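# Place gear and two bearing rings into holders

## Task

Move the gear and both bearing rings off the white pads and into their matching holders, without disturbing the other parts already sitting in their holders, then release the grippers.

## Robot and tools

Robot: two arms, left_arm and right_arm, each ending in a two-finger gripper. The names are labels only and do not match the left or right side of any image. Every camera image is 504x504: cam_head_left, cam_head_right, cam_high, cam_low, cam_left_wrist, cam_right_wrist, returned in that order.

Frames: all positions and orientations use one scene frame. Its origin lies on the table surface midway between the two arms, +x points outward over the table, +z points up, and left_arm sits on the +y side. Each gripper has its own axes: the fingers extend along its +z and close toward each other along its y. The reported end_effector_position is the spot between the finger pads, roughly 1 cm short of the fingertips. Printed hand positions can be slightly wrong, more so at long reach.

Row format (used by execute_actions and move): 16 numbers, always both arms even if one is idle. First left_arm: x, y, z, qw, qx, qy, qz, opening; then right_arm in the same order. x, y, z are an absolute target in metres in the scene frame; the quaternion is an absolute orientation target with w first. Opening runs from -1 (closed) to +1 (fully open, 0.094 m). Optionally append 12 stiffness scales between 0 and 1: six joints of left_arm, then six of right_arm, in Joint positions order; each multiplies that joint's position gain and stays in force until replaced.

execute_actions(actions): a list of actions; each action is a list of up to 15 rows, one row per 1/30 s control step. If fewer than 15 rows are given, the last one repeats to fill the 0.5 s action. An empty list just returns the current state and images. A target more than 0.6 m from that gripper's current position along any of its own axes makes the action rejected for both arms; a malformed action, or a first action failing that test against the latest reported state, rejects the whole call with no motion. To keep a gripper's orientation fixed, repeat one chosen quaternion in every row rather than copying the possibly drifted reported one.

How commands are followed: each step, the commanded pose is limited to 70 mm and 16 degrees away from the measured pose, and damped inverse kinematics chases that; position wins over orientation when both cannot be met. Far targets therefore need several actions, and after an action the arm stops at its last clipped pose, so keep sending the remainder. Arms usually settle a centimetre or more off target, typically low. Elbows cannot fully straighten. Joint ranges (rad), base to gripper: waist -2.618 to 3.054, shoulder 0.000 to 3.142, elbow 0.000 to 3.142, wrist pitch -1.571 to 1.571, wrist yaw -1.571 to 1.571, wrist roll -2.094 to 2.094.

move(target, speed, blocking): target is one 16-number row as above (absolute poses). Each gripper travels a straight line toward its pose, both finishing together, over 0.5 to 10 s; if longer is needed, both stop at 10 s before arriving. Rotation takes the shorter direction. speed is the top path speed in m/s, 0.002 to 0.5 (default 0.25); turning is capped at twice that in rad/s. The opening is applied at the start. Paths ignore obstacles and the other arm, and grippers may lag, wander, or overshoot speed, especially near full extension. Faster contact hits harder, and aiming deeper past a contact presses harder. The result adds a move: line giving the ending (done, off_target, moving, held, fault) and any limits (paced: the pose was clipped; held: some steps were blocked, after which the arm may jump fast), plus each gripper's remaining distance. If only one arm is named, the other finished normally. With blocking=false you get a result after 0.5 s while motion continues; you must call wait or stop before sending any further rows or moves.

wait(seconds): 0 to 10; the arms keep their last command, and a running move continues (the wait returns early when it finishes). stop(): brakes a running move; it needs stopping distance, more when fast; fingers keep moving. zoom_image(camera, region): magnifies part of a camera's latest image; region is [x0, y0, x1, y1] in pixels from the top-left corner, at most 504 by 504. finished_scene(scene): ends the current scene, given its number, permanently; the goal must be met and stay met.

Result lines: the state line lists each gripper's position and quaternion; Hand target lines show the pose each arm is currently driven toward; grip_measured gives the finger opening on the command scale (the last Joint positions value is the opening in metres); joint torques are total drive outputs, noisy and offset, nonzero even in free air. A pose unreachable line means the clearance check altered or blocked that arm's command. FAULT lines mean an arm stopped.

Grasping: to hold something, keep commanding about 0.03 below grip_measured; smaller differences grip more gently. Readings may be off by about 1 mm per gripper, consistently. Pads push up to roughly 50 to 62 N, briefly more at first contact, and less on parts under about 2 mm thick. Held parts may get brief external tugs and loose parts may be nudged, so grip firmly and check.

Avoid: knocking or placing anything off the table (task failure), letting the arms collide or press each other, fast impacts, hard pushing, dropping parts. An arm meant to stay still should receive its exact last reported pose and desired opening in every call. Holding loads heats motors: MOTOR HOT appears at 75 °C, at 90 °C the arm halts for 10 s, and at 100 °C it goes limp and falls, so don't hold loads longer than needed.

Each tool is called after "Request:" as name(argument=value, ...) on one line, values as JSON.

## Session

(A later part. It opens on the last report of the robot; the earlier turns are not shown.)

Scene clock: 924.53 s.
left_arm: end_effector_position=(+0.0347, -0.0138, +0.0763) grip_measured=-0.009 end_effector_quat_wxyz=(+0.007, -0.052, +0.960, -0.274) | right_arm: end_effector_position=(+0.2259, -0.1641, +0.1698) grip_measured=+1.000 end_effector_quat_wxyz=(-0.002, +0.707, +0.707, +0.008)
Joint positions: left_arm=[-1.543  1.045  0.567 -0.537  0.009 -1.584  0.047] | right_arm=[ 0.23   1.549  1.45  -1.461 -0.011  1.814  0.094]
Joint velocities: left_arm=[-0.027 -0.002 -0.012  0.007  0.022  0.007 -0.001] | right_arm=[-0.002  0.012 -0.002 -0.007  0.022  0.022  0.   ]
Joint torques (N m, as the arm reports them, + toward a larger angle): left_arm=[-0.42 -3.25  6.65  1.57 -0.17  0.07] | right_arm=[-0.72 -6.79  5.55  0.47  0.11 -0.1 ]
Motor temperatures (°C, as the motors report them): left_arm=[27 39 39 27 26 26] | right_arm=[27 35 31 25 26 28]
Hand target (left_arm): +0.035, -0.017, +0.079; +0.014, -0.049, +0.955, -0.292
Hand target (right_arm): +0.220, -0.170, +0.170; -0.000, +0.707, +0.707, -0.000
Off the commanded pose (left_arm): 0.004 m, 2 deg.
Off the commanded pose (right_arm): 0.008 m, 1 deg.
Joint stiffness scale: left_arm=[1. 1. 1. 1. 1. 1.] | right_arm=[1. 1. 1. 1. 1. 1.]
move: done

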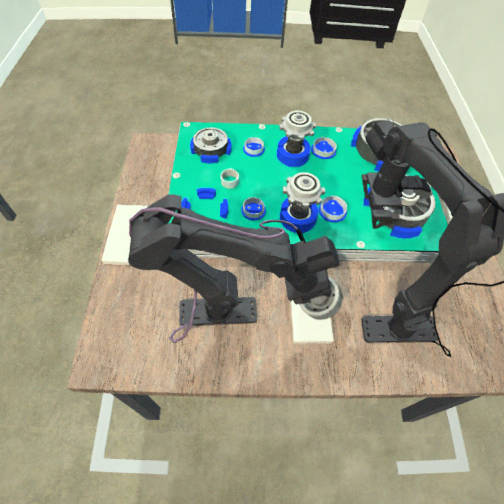

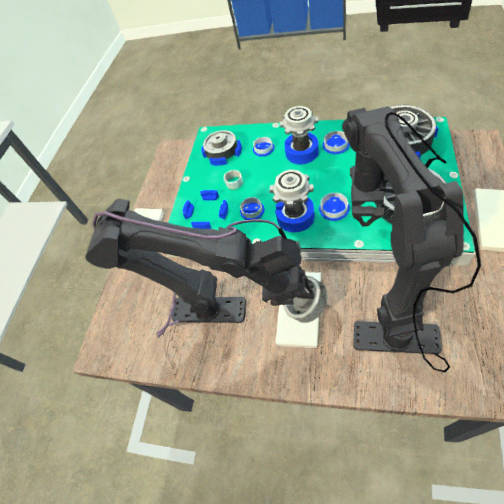

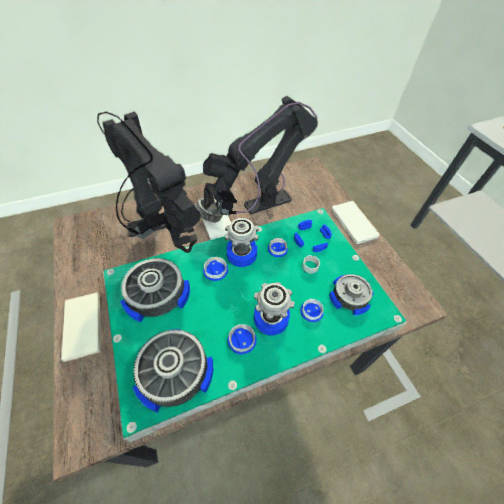

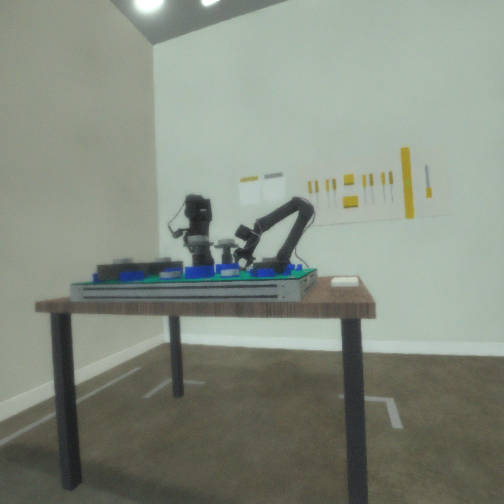

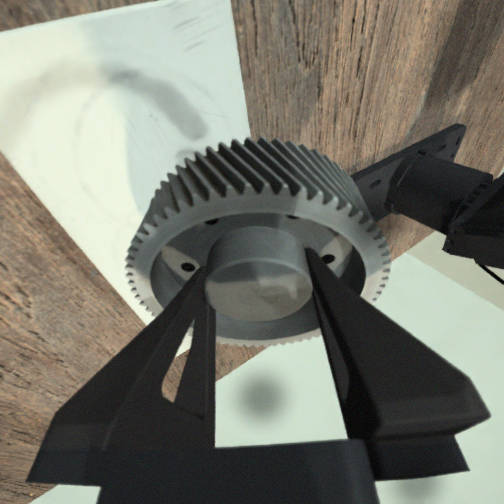

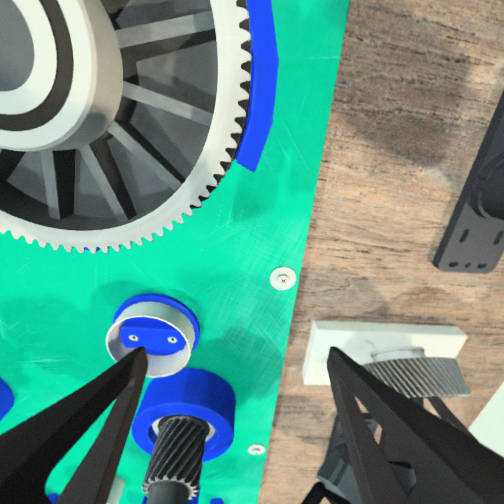

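Request:
move(target=[0.0345, -0.0065, 0.083, 0.0190, -0.0459, 0.9228, -0.3822, -0.08, 0.22, -0.17, 0.17, 0, 0.7071, 0.7071, 0, 1.0], speed=0.05)

Request:
move(target=[0.0337, 0.0020, 0.0855, 0.0220, -0.0446, 0.8958, -0.4418, -0.08, 0.22, -0.17, 0.17, 0, 0.7071, 0.7071, 0, 1.0], speed=0.05)

Scene clock: 937.80 s.
left_arm: end_effector_position=(+0.0337, -0.0041, +0.0816) grip_measured=-0.009 end_effector_quat_wxyz=(+0.011, -0.050, +0.929, -0.366) | right_arm: end_effector_position=(+0.2259, -0.1641, +0.1698) grip_measured=+1.000 end_effector_quat_wxyz=(-0.002, +0.707, +0.707, +0.008)
Joint positions: left_arm=[-1.543  0.802  0.384 -0.403  0.009 -1.584  0.047] | right_arm=[ 0.23   1.549  1.45  -1.461 -0.011  1.814  0.094]
Joint velocities: left_arm=[-0.007  0.002 -0.002 -0.007 -0.081  0.022 -0.   ] | right_arm=[-0.002 -0.012 -0.017 -0.037 -0.081 -0.022  0.   ]
Joint torques (N m, as the arm reports them, + toward a larger angle): left_arm=[-0.55 -2.05  6.94  1.76 -0.21  0.06] | right_arm=[-0.71 -6.79  5.56  0.47  0.11 -0.1 ]
Motor temperatures (°C, as the motors report them): left_arm=[27 37 39 28 26 26] | right_arm=[27 35 31 25 26 28]
Hand target (left_arm): +0.034, -0.006, +0.084; +0.018, -0.047, +0.923, -0.382
Hand target (right_arm): +0.220, -0.170, +0.170; -0.000, +0.707, +0.707, -0.000
Off the commanded pose (left_arm): 0.003 m, 2 deg.
Off the commanded pose (right_arm): 0.008 m, 1 deg.
Joint stiffness scale: left_arm=[1. 1. 1. 1. 1. 1.] | right_arm=[1. 1. 1. 1. 1. 1.]
move: done

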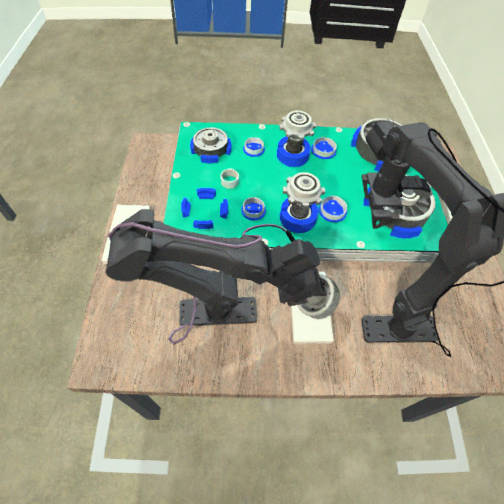

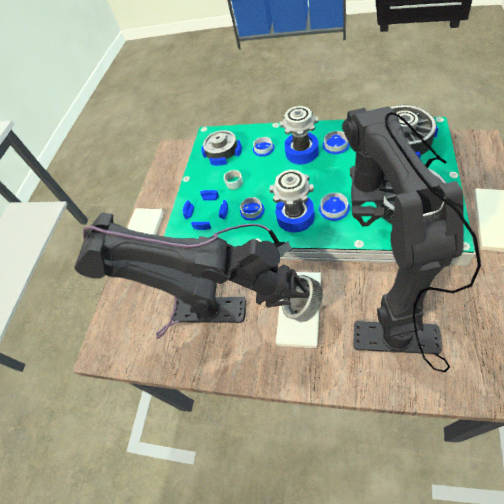

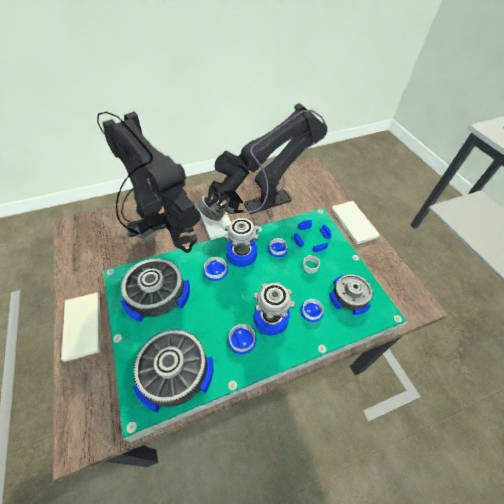

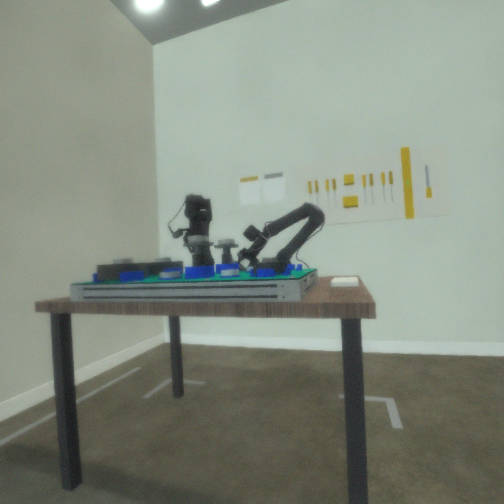

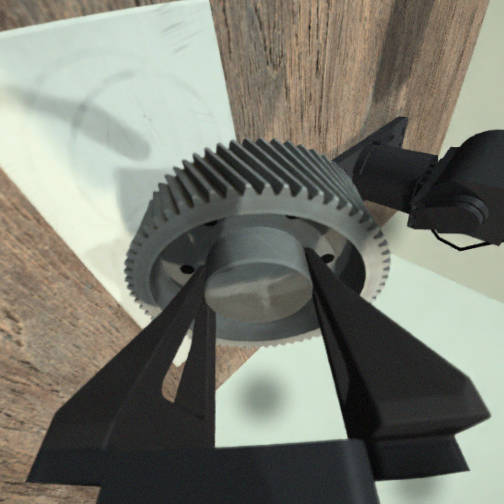

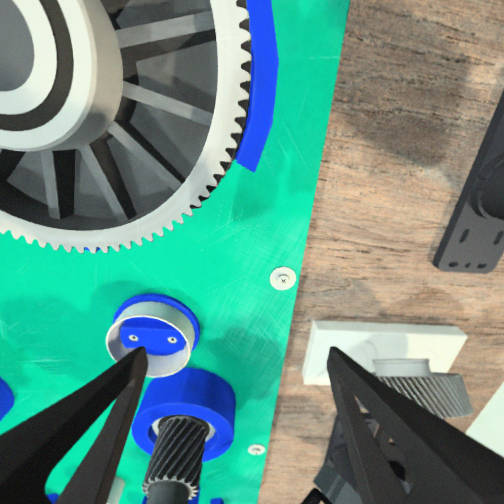

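Scene clock: 939.70 s.
left_arm: end_effector_position=(+0.0330, +0.0040, +0.0852) grip_measured=-0.009 end_effector_quat_wxyz=(+0.014, -0.049, +0.903, -0.427) | right_arm: end_effector_position=(+0.2259, -0.1641, +0.1698) grip_measured=+1.000 end_effector_quat_wxyz=(-0.002, +0.707, +0.707, +0.008)
Joint positions: left_arm=[-1.543  0.604  0.262 -0.344  0.009 -1.584  0.047] | right_arm=[ 0.23   1.549  1.45  -1.461 -0.011  1.814  0.094]
Joint velocities: left_arm=[-0.022 -0.007  0.002  0.051 -0.007 -0.081  0.   ] | right_arm=[-0.002 -0.032  0.007 -0.066  0.022 -0.007  0.   ]
Joint torques (N m, as the arm reports them, + toward a larger angle): left_arm=[-0.61 -0.95  6.84  1.89 -0.23  0.04] | right_arm=[-0.7  -6.78  5.56  0.47  0.12 -0.1 ]
Motor temperatures (°C, as the motors report them): left_arm=[27 37 39 29 26 26] | right_arm=[27 35 31 25 26 28]
Hand target (left_arm): +0.034, +0.003, +0.086; +0.021, -0.046, +0.896, -0.441
Hand target (right_arm): +0.220, -0.170, +0.170; -0.000, +0.707, +0.707, -0.000
Off the commanded pose (left_arm): 0.002 m, 2 deg.
Off the commanded pose (right_arm): 0.008 m, 1 deg.
Joint stiffness scale: left_arm=[1. 1. 1. 1. 1. 1.] | right_arm=[1. 1. 1. 1. 1. 1.]
move: done

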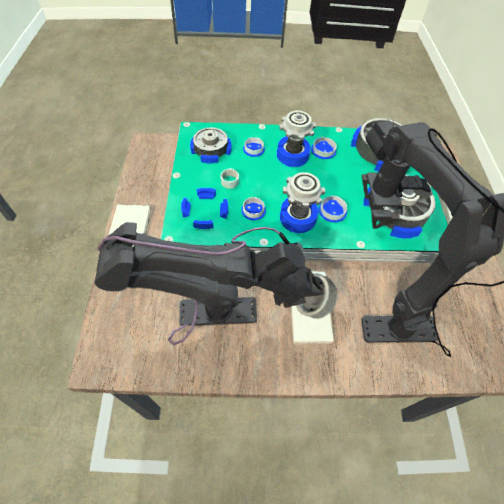

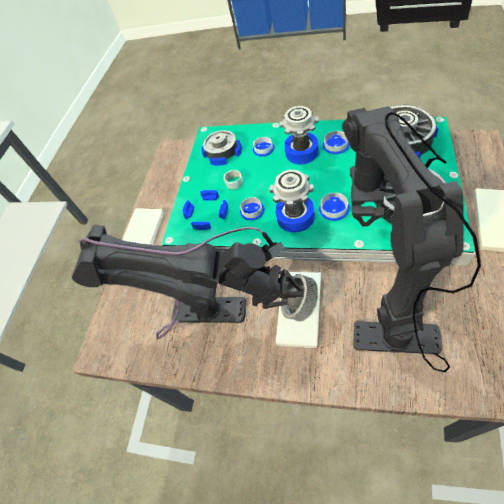

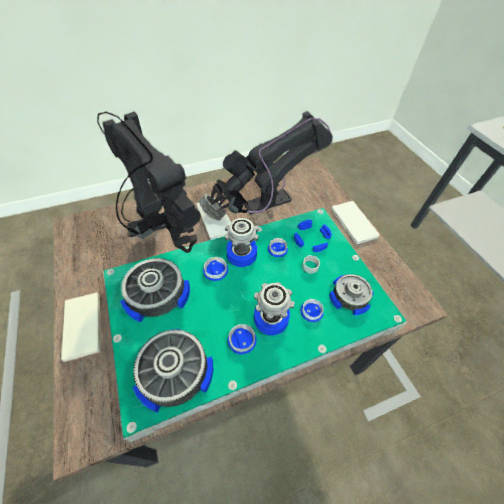

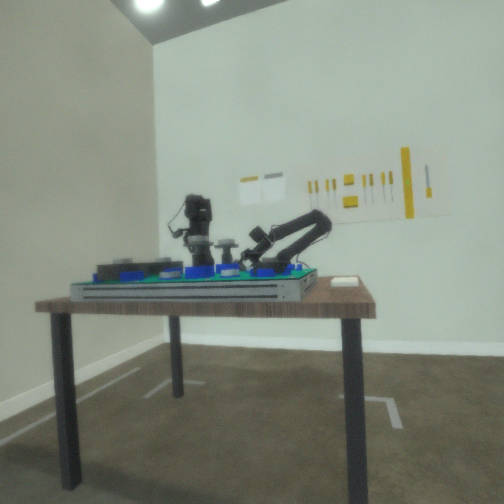

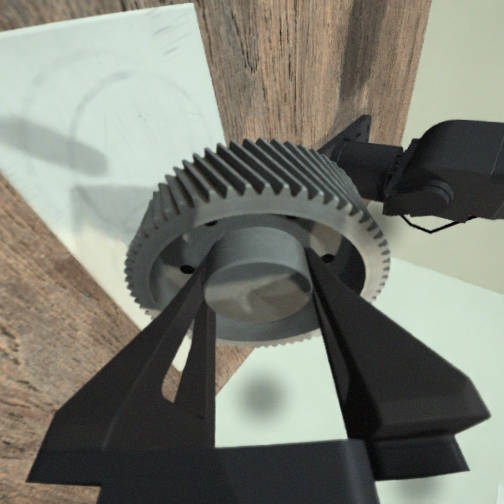

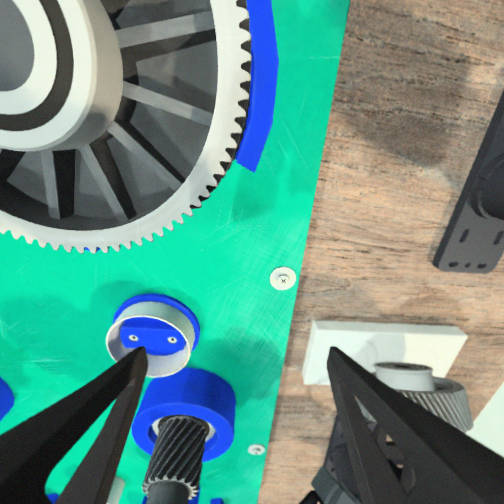

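Request:
move(target=[0.0330, 0.0092, 0.088, 0.0245, -0.0433, 0.8694, -0.4918, -0.08, 0.041, -0.075, 0.195, -0.0141, -0.0477, 0.9576, 0.2837, 0.1], speed=0.12)

Scene clock: 959.03 s.
left_arm: end_effector_position=(+0.0323, +0.0110, +0.0876) grip_measured=-0.009 end_effector_quat_wxyz=(+0.016, -0.048, +0.876, -0.479) | right_arm: end_effector_position=(+0.0508, -0.0739, +0.1939) grip_measured=+0.102 end_effector_quat_wxyz=(-0.008, -0.036, +0.961, +0.275)
Joint positions: left_arm=[-1.543  0.405  0.162 -0.328  0.009 -1.585  0.047] | right_arm=[ 0.595  0.881  1.005 -1.384 -0.47   0.606  0.052]
Joint velocities: left_arm=[-0.007 -0.007 -0.007 -0.051 -0.007 -0.051  0.   ] | right_arm=[-0.007 -0.012  0.002  0.007 -0.022 -0.007 -0.001]
Joint torques (N m, as the arm reports them, + toward a larger angle): left_arm=[-0.73 -0.47  7.28  1.95 -0.25  0.09] | right_arm=[ 0.77 -2.14  5.46  1.02 -0.28 -0.13]
Motor temperatures (°C, as the motors report them): left_arm=[27 36 39 31 26 26] | right_arm=[27 35 31 25 26 28]
Hand target (left_arm): +0.033, +0.010, +0.089; +0.024, -0.044, +0.869, -0.492
Hand target (right_arm): +0.044, -0.074, +0.192; -0.009, -0.049, +0.959, +0.280
Off the commanded pose (left_arm): 0.002 m, 2 deg.
Off the commanded pose (right_arm): 0.010 m, 2 deg.
Joint stiffness scale: left_arm=[1. 1. 1. 1. 1. 1.] | right_arm=[1. 1. 1. 1. 1. 1.]
move: done

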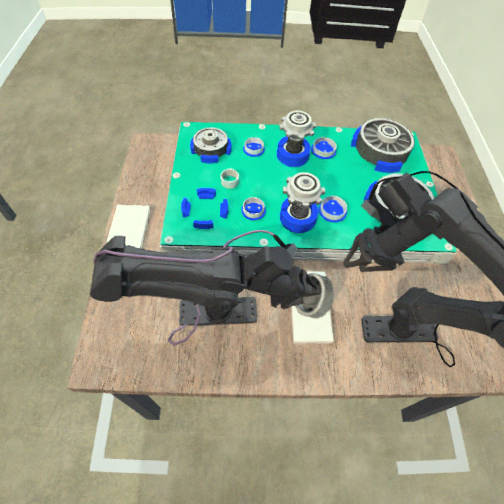

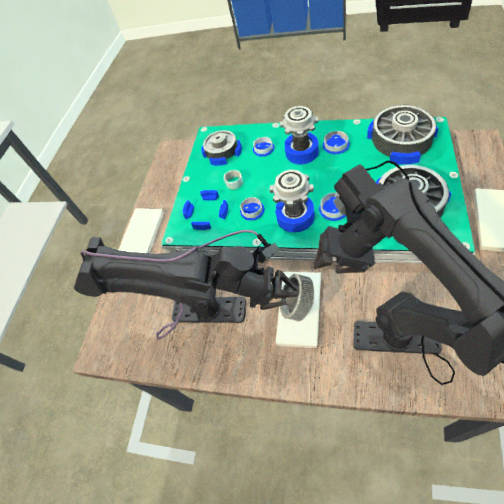

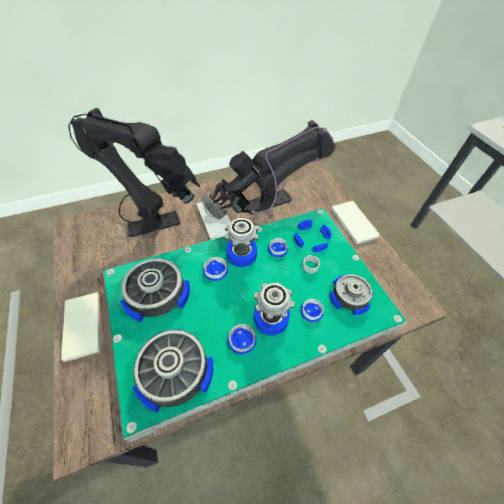

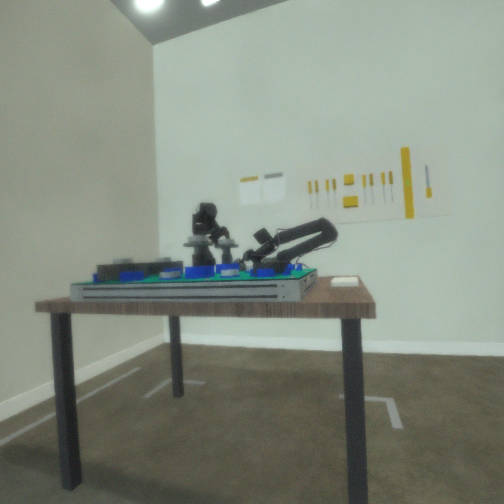

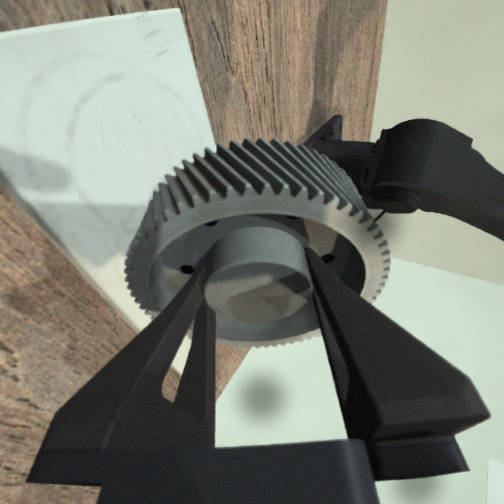

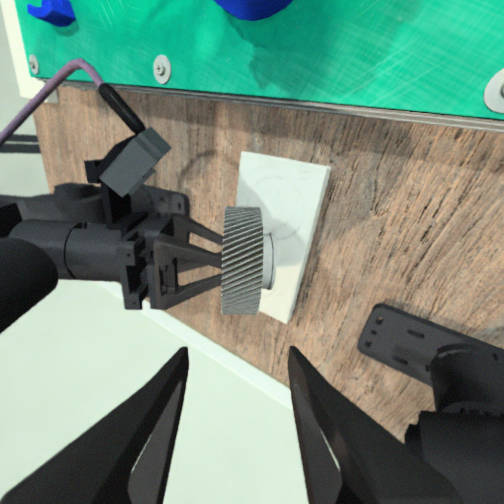

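Request:
execute_actions(actions=[])

Scene clock: 968.67 s.
left_arm: end_effector_position=(+0.0323, +0.0110, +0.0876) grip_measured=-0.009 end_effector_quat_wxyz=(+0.016, -0.048, +0.876, -0.479) | right_arm: end_effector_position=(+0.0507, -0.0738, +0.1940) grip_measured=+0.102 end_effector_quat_wxyz=(-0.007, -0.038, +0.961, +0.275)
Joint positions: left_arm=[-1.543  0.405  0.162 -0.328  0.009 -1.585  0.047] | right_arm=[ 0.595  0.881  1.005 -1.384 -0.471  0.604  0.052]
Joint velocities: left_arm=[ 0.002 -0.012  0.012 -0.022  0.051 -0.007 -0.001] | right_arm=[ 0.007 -0.002  0.002  0.051 -0.022  0.007  0.001]
Joint torques (N m, as the arm reports them, + toward a larger angle): left_arm=[-0.85 -0.47  7.38  1.94 -0.23  0.06] | right_arm=[ 0.79 -2.14  5.45  1.02 -0.31 -0.13]
Motor temperatures (°C, as the motors report them): left_arm=[27 35 39 32 26 26] | right_arm=[27 34 31 25 26 28]
Hand target (left_arm): +0.033, +0.010, +0.089; +0.024, -0.044, +0.869, -0.492
Hand target (right_arm): +0.044, -0.074, +0.192; -0.009, -0.049, +0.959, +0.280
Off the commanded pose (left_arm): 0.002 m, 2 deg.
Off the commanded pose (right_arm): 0.010 m, 2 deg.
Joint stiffness scale: left_arm=[1. 1. 1. 1. 1. 1.] | right_arm=[1. 1. 1. 1. 1. 1.]

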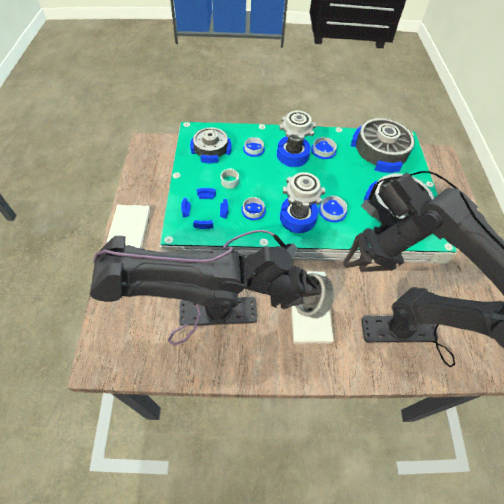

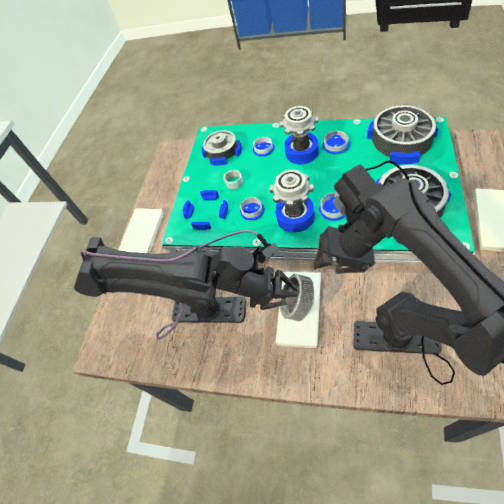

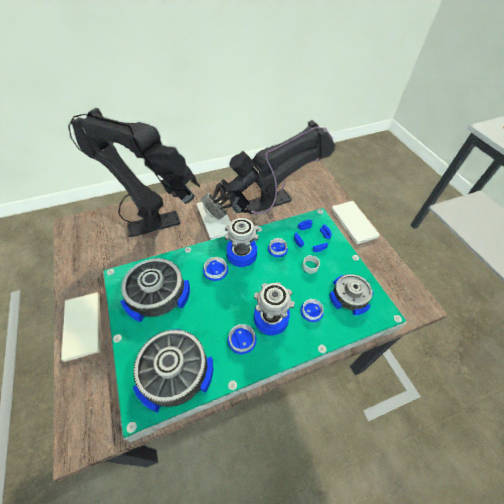

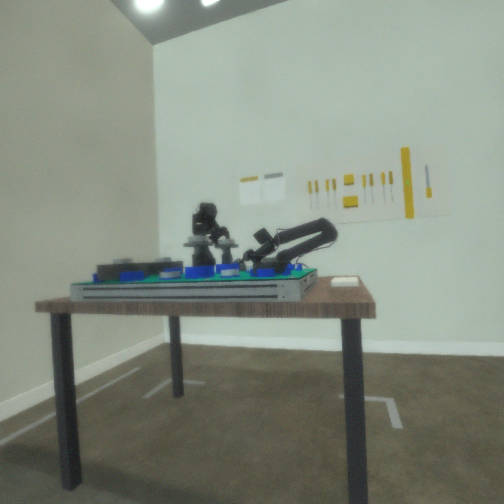

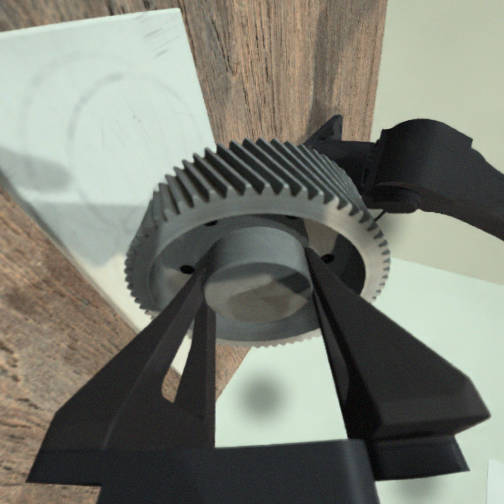

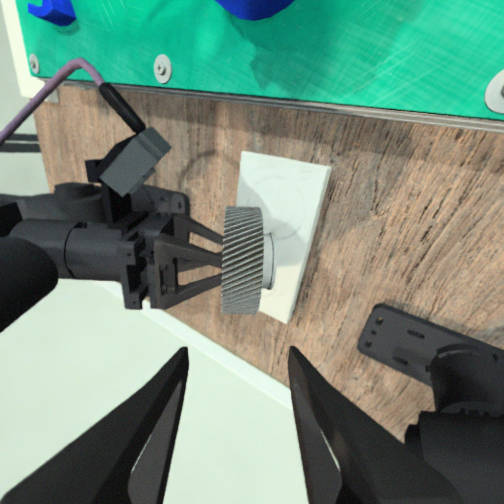

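Request:
move(target=[0.0330,0.0092,0.088, 0.0245,-0.0433,0.8694,-0.4918, -0.08, 0.033,-0.054,0.166, -0.0141,-0.0477,0.9576,0.2837, 0.1], speed=0.05)

Scene clock: 972.17 s.
left_arm: end_effector_position=(+0.0323, +0.0110, +0.0877) grip_measured=-0.009 end_effector_quat_wxyz=(+0.016, -0.048, +0.876, -0.479) | right_arm: end_effector_position=(+0.0347, -0.0540, +0.1669) grip_measured=+0.102 end_effector_quat_wxyz=(-0.021, -0.046, +0.959, +0.279)
Joint positions: left_arm=[-1.543  0.405  0.162 -0.327  0.009 -1.586  0.047] | right_arm=[ 0.784  0.844  0.871 -1.221 -0.434  0.784  0.052]
Joint velocities: left_arm=[-0.002 -0.027 -0.002  0.007 -0.022  0.022 -0.   ] | right_arm=[-0.007 -0.002 -0.017  0.081  0.051 -0.007 -0.   ]
Joint torques (N m, as the arm reports them, + toward a larger angle): left_arm=[-0.77  0.05  7.01  2.01 -0.22  0.13] | right_arm=[ 0.76 -2.21  5.84  1.22 -0.11  0.05]
Motor temperatures (°C, as the motors report them): left_arm=[27 35 39 33 26 26] | right_arm=[27 34 31 25 26 28]
Hand target (left_arm): +0.033, +0.009, +0.088; +0.024, -0.043, +0.870, -0.491
Hand target (right_arm): +0.034, -0.055, +0.166; -0.014, -0.048, +0.958, +0.282
Off the commanded pose (left_arm): 0.002 m, 2 deg.
Off the commanded pose (right_arm): 0.002 m, 1 deg.
Joint stiffness scale: left_arm=[1. 1. 1. 1. 1. 1.] | right_arm=[1. 1. 1. 1. 1. 1.]
move: done

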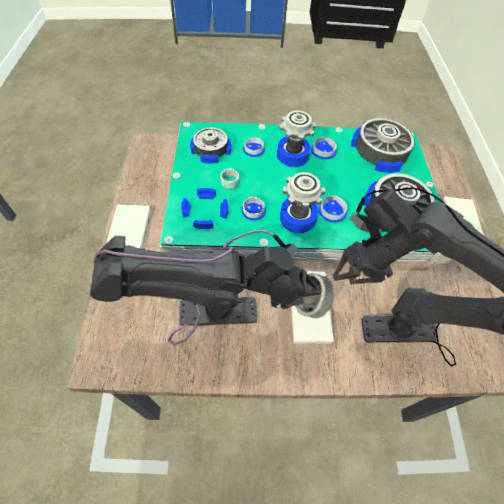

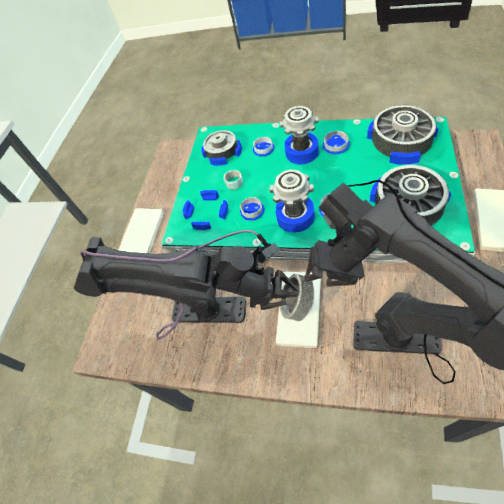

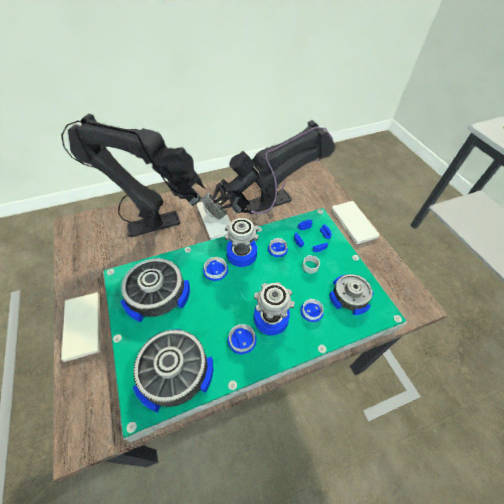

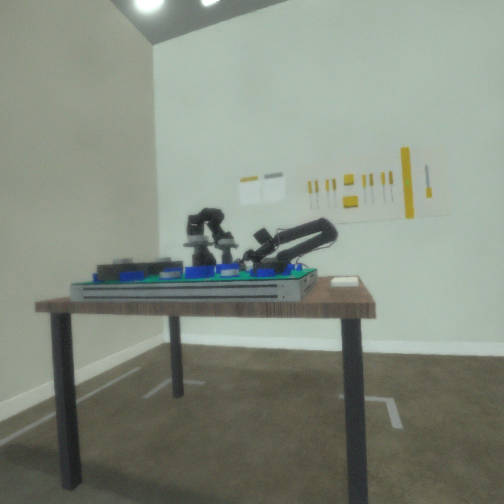

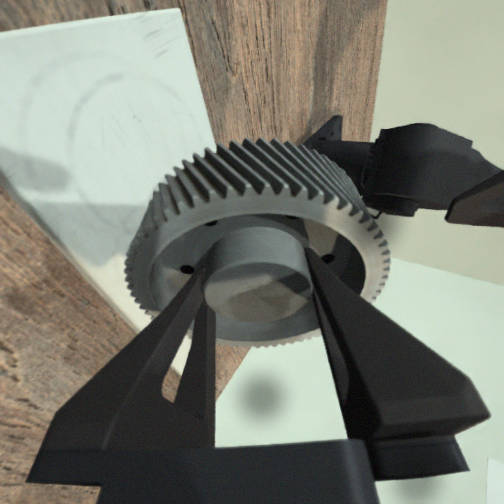

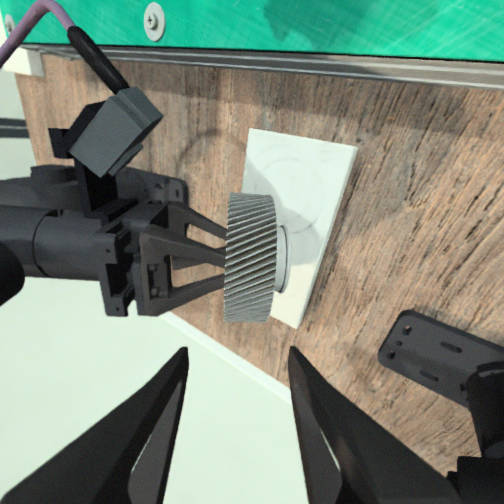

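Request:
move(target=[0.0330,0.0092,0.088, 0.0245,-0.0433,0.8694,-0.4918, -0.08, 0.037,-0.044,0.141, -0.0141,-0.0477,0.9576,0.2837, 0.1], speed=0.04)

Scene clock: 978.07 s.
left_arm: end_effector_position=(+0.0324, +0.0110, +0.0877) grip_measured=-0.009 end_effector_quat_wxyz=(+0.016, -0.049, +0.876, -0.479) | right_arm: end_effector_position=(+0.0378, -0.0441, +0.1438) grip_measured=+0.102 end_effector_quat_wxyz=(-0.017, -0.047, +0.958, +0.284)
Joint positions: left_arm=[-1.543  0.405  0.162 -0.327  0.008 -1.588  0.047] | right_arm=[ 0.822  0.844  0.771 -1.091 -0.421  0.824  0.052]
Joint velocities: left_arm=[-0.012  0.002 -0.007  0.022 -0.066 -0.095  0.   ] | right_arm=[-0.012  0.032 -0.002 -0.007 -0.051 -0.037 -0.   ]
Joint torques (N m, as the arm reports them, + toward a larger angle): left_arm=[-0.81  0.13  7.04  2.03 -0.19  0.12] | right_arm=[ 0.76 -1.54  6.06  1.26 -0.08  0.05]
Motor temperatures (°C, as the motors report them): left_arm=[27 35 39 33 26 26] | right_arm=[27 33 31 26 26 28]
Hand target (left_arm): +0.033, +0.009, +0.088; +0.024, -0.044, +0.870, -0.491
Hand target (right_arm): +0.037, -0.044, +0.141; -0.014, -0.048, +0.958, +0.283
Off the commanded pose (left_arm): 0.002 m, 2 deg.
Off the commanded pose (right_arm): 0.003 m, 0 deg.
Joint stiffness scale: left_arm=[1. 1. 1. 1. 1. 1.] | right_arm=[1. 1. 1. 1. 1. 1.]
move: done

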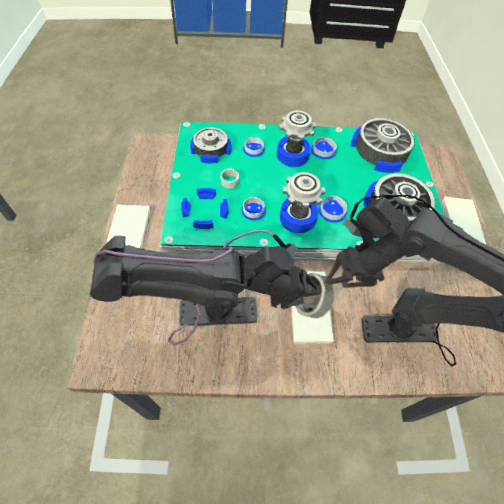

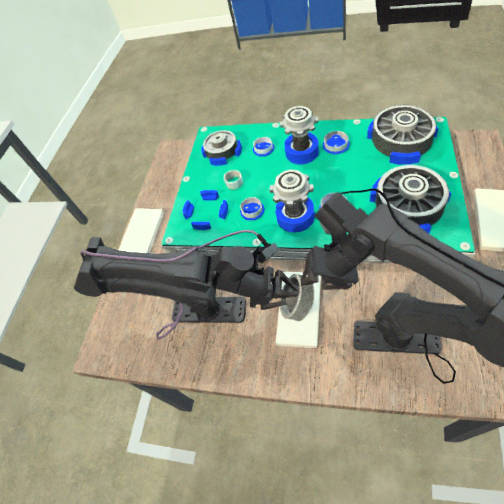

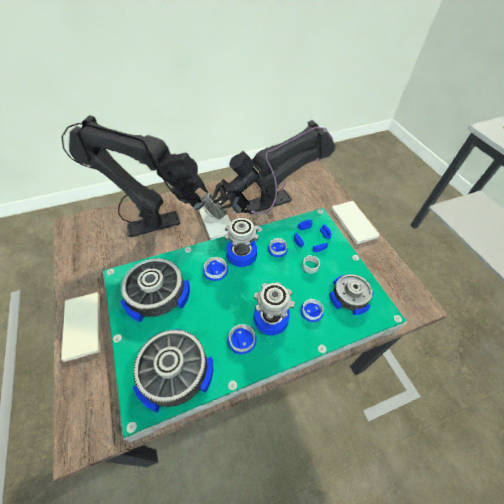

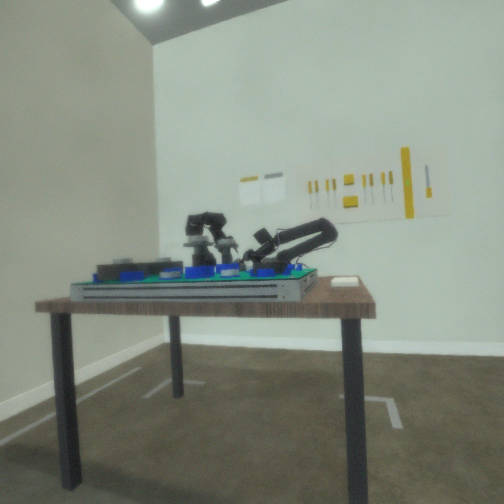

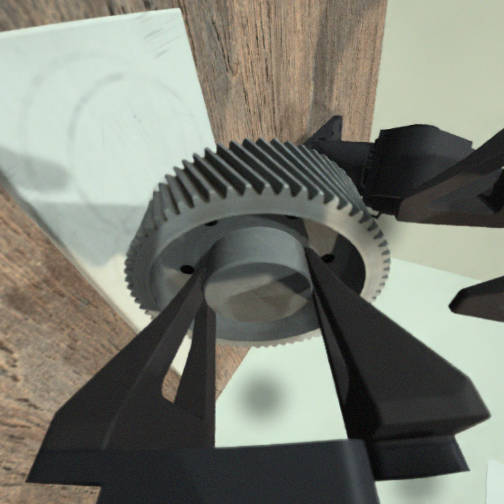

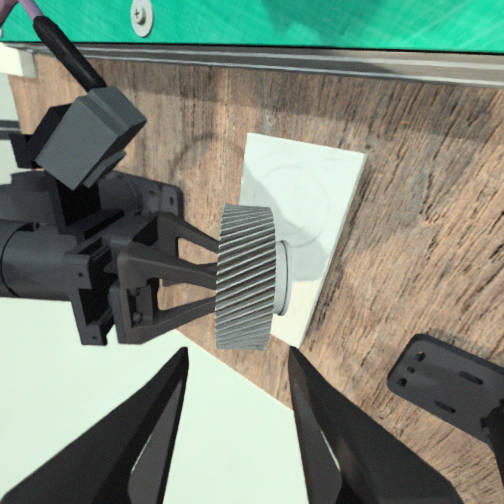

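Request:
move(target=[0.0330,0.0092,0.088, 0.0245,-0.0433,0.8694,-0.4918, -0.08, 0.048,-0.037,0.130, -0.0141,-0.0477,0.9576,0.2837, 0.1], speed=0.03)

Scene clock: 992.53 s.
left_arm: end_effector_position=(+0.0325, +0.0110, +0.0877) grip_measured=-0.009 end_effector_quat_wxyz=(+0.016, -0.049, +0.876, -0.479) | right_arm: end_effector_position=(+0.0465, -0.0369, +0.1360) grip_measured=+0.102 end_effector_quat_wxyz=(-0.012, -0.047, +0.957, +0.287)
Joint positions: left_arm=[-1.543  0.405  0.162 -0.327  0.008 -1.588  0.047] | right_arm=[ 0.814  0.876  0.745 -1.023 -0.42   0.819  0.052]
Joint velocities: left_arm=[-0.002  0.012  0.012 -0.037  0.051  0.081 -0.   ] | right_arm=[ 0.002 -0.017 -0.022 -0.037 -0.051  0.022  0.   ]
Joint torques (N m, as the arm reports them, + toward a larger angle): left_arm=[-0.66  0.3   7.12  2.05 -0.19  0.13] | right_arm=[-0.71 -0.53  6.16  1.27 -0.2  -0.13]
Motor temperatures (°C, as the motors report them): left_arm=[27 35 39 35 26 26] | right_arm=[27 33 31 26 26 28]
Hand target (left_arm): +0.033, +0.009, +0.088; +0.024, -0.044, +0.870, -0.491
Hand target (right_arm): +0.048, -0.037, +0.130; -0.014, -0.048, +0.958, +0.284
Off the commanded pose (left_arm): 0.002 m, 2 deg.
Off the commanded pose (right_arm): 0.006 m, 1 deg.
Joint stiffness scale: left_arm=[1. 1. 1. 1. 1. 1.] | right_arm=[1. 1. 1. 1. 1. 1.]
move: done

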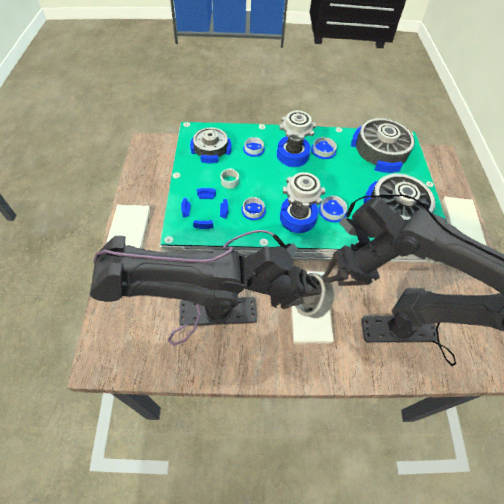

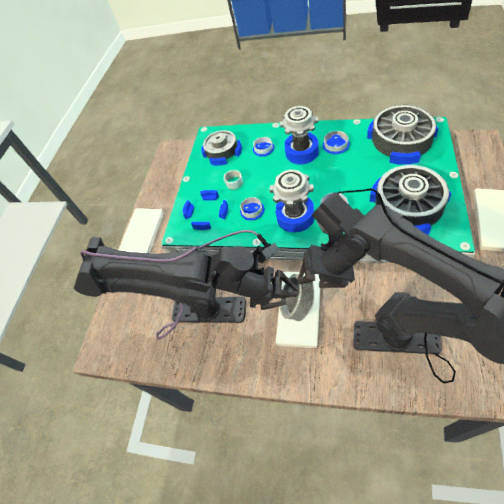

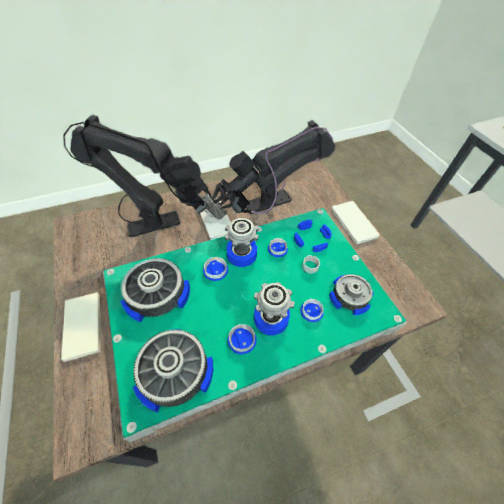

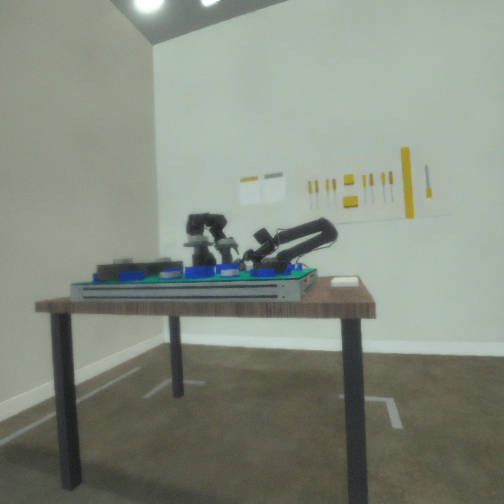

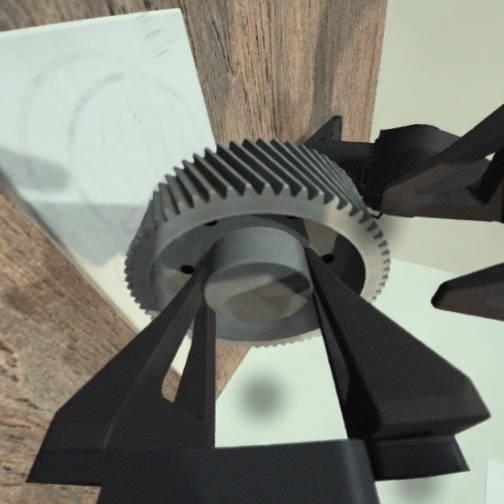

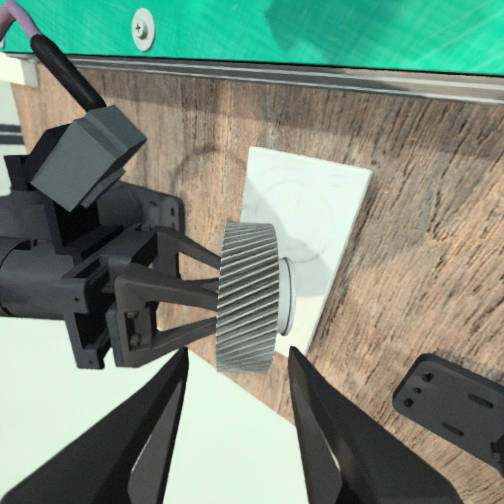

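Request:
zoom_image(camera="cam_left_wrist", region=[280, 100, 504, 380])

Request:
zoom_image(camera="cam_head_right", region=[220, 220, 380, 350])

Region (280, 100, 504, 380) of cam_left_wrist's 504x504 image, scaled by 1.800, with more detail than that image has; it fills the left 403 columns of this view, and the rest is white.

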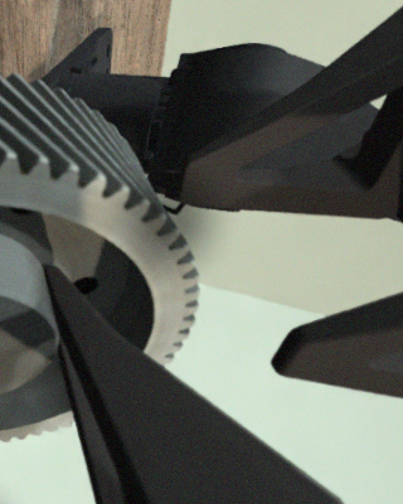

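Region (220, 220, 380, 350) of cam_head_right's 504x504 image, scaled by 3.150, with more detail than that image has; it fills the top 410 rows of this view, and the rest is white.

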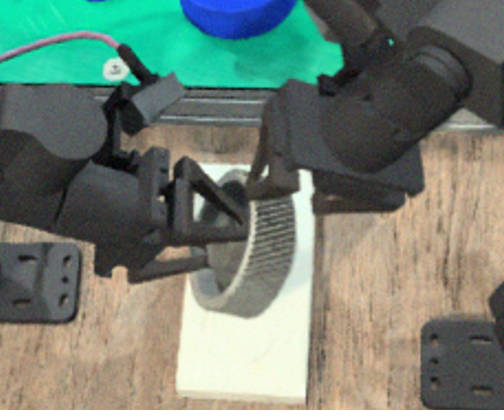

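Request:
move(target=[0.0330,0.0092,0.088, 0.0245,-0.0433,0.8694,-0.4918, -0.08, 0.047,-0.0365,0.120, -0.0141,-0.0477,0.9576,0.2837, 0.1], speed=0.03)

Scene clock: 1002.70 s.
left_arm: end_effector_position=(+0.0325, +0.0110, +0.0877) grip_measured=-0.009 end_effector_quat_wxyz=(+0.016, -0.049, +0.876, -0.479) | right_arm: end_effector_position=(+0.0466, -0.0368, +0.1253) grip_measured=+0.102 end_effector_quat_wxyz=(-0.013, -0.046, +0.957, +0.286)
Joint positions: left_arm=[-1.543  0.405  0.162 -0.327  0.008 -1.589  0.047] | right_arm=[ 0.814  0.876  0.704 -0.986 -0.42   0.819  0.052]
Joint velocities: left_arm=[ 0.002 -0.002  0.007 -0.022 -0.066  0.051 -0.001] | right_arm=[-0.002  0.007  0.002  0.081  0.066  0.037 -0.   ]
Joint torques (N m, as the arm reports them, + toward a larger angle): left_arm=[-0.67  0.16  6.98  2.04 -0.21  0.16] | right_arm=[ 0.02 -0.83  6.16  1.26 -0.16 -0.05]
Motor temperatures (°C, as the motors report them): left_arm=[27 35 39 35 26 26] | right_arm=[27 33 31 27 26 28]
Hand target (left_arm): +0.033, +0.009, +0.088; +0.024, -0.043, +0.870, -0.491
Hand target (right_arm): +0.047, -0.037, +0.120; -0.014, -0.048, +0.958, +0.284
Off the commanded pose (left_arm): 0.002 m, 2 deg.
Off the commanded pose (right_arm): 0.005 m, 0 deg.
Joint stiffness scale: left_arm=[1. 1. 1. 1. 1. 1.] | right_arm=[1. 1. 1. 1. 1. 1.]
move: done

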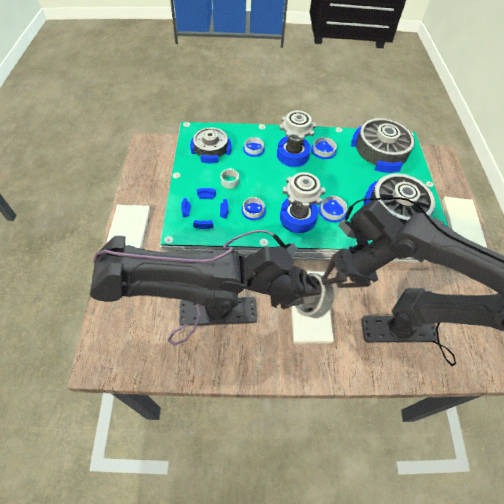

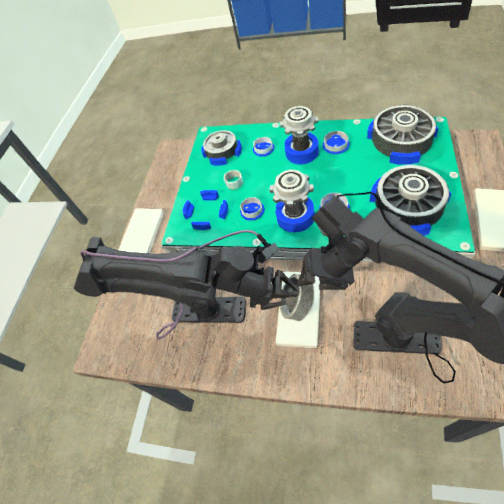

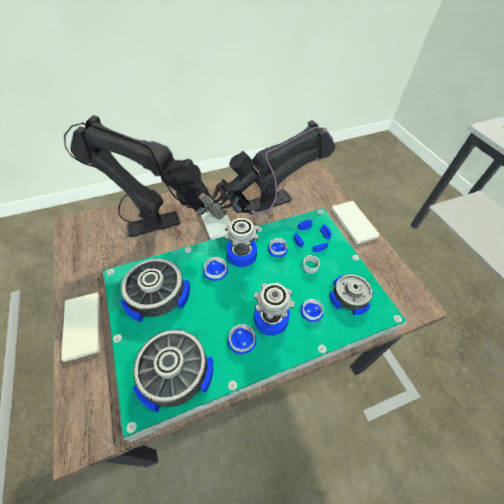

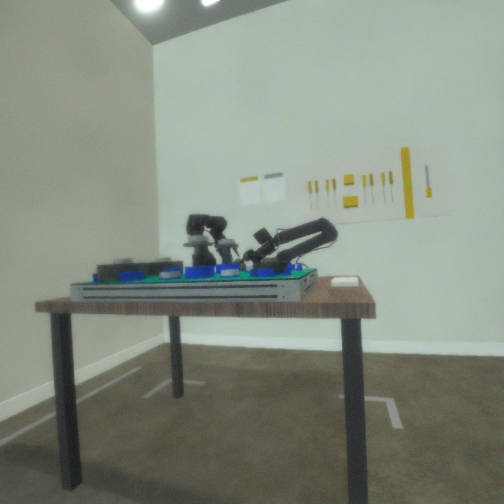

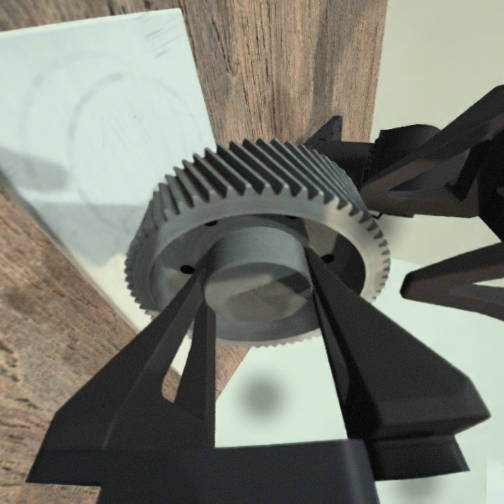

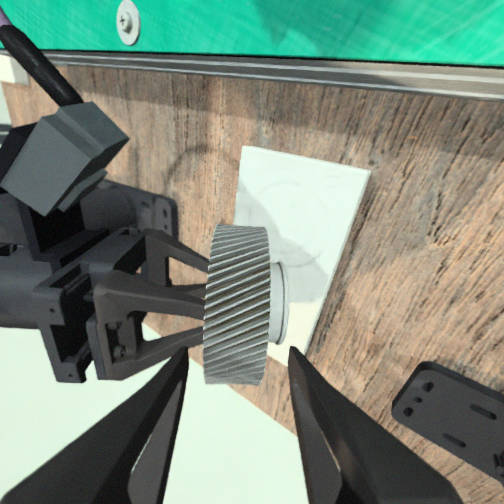

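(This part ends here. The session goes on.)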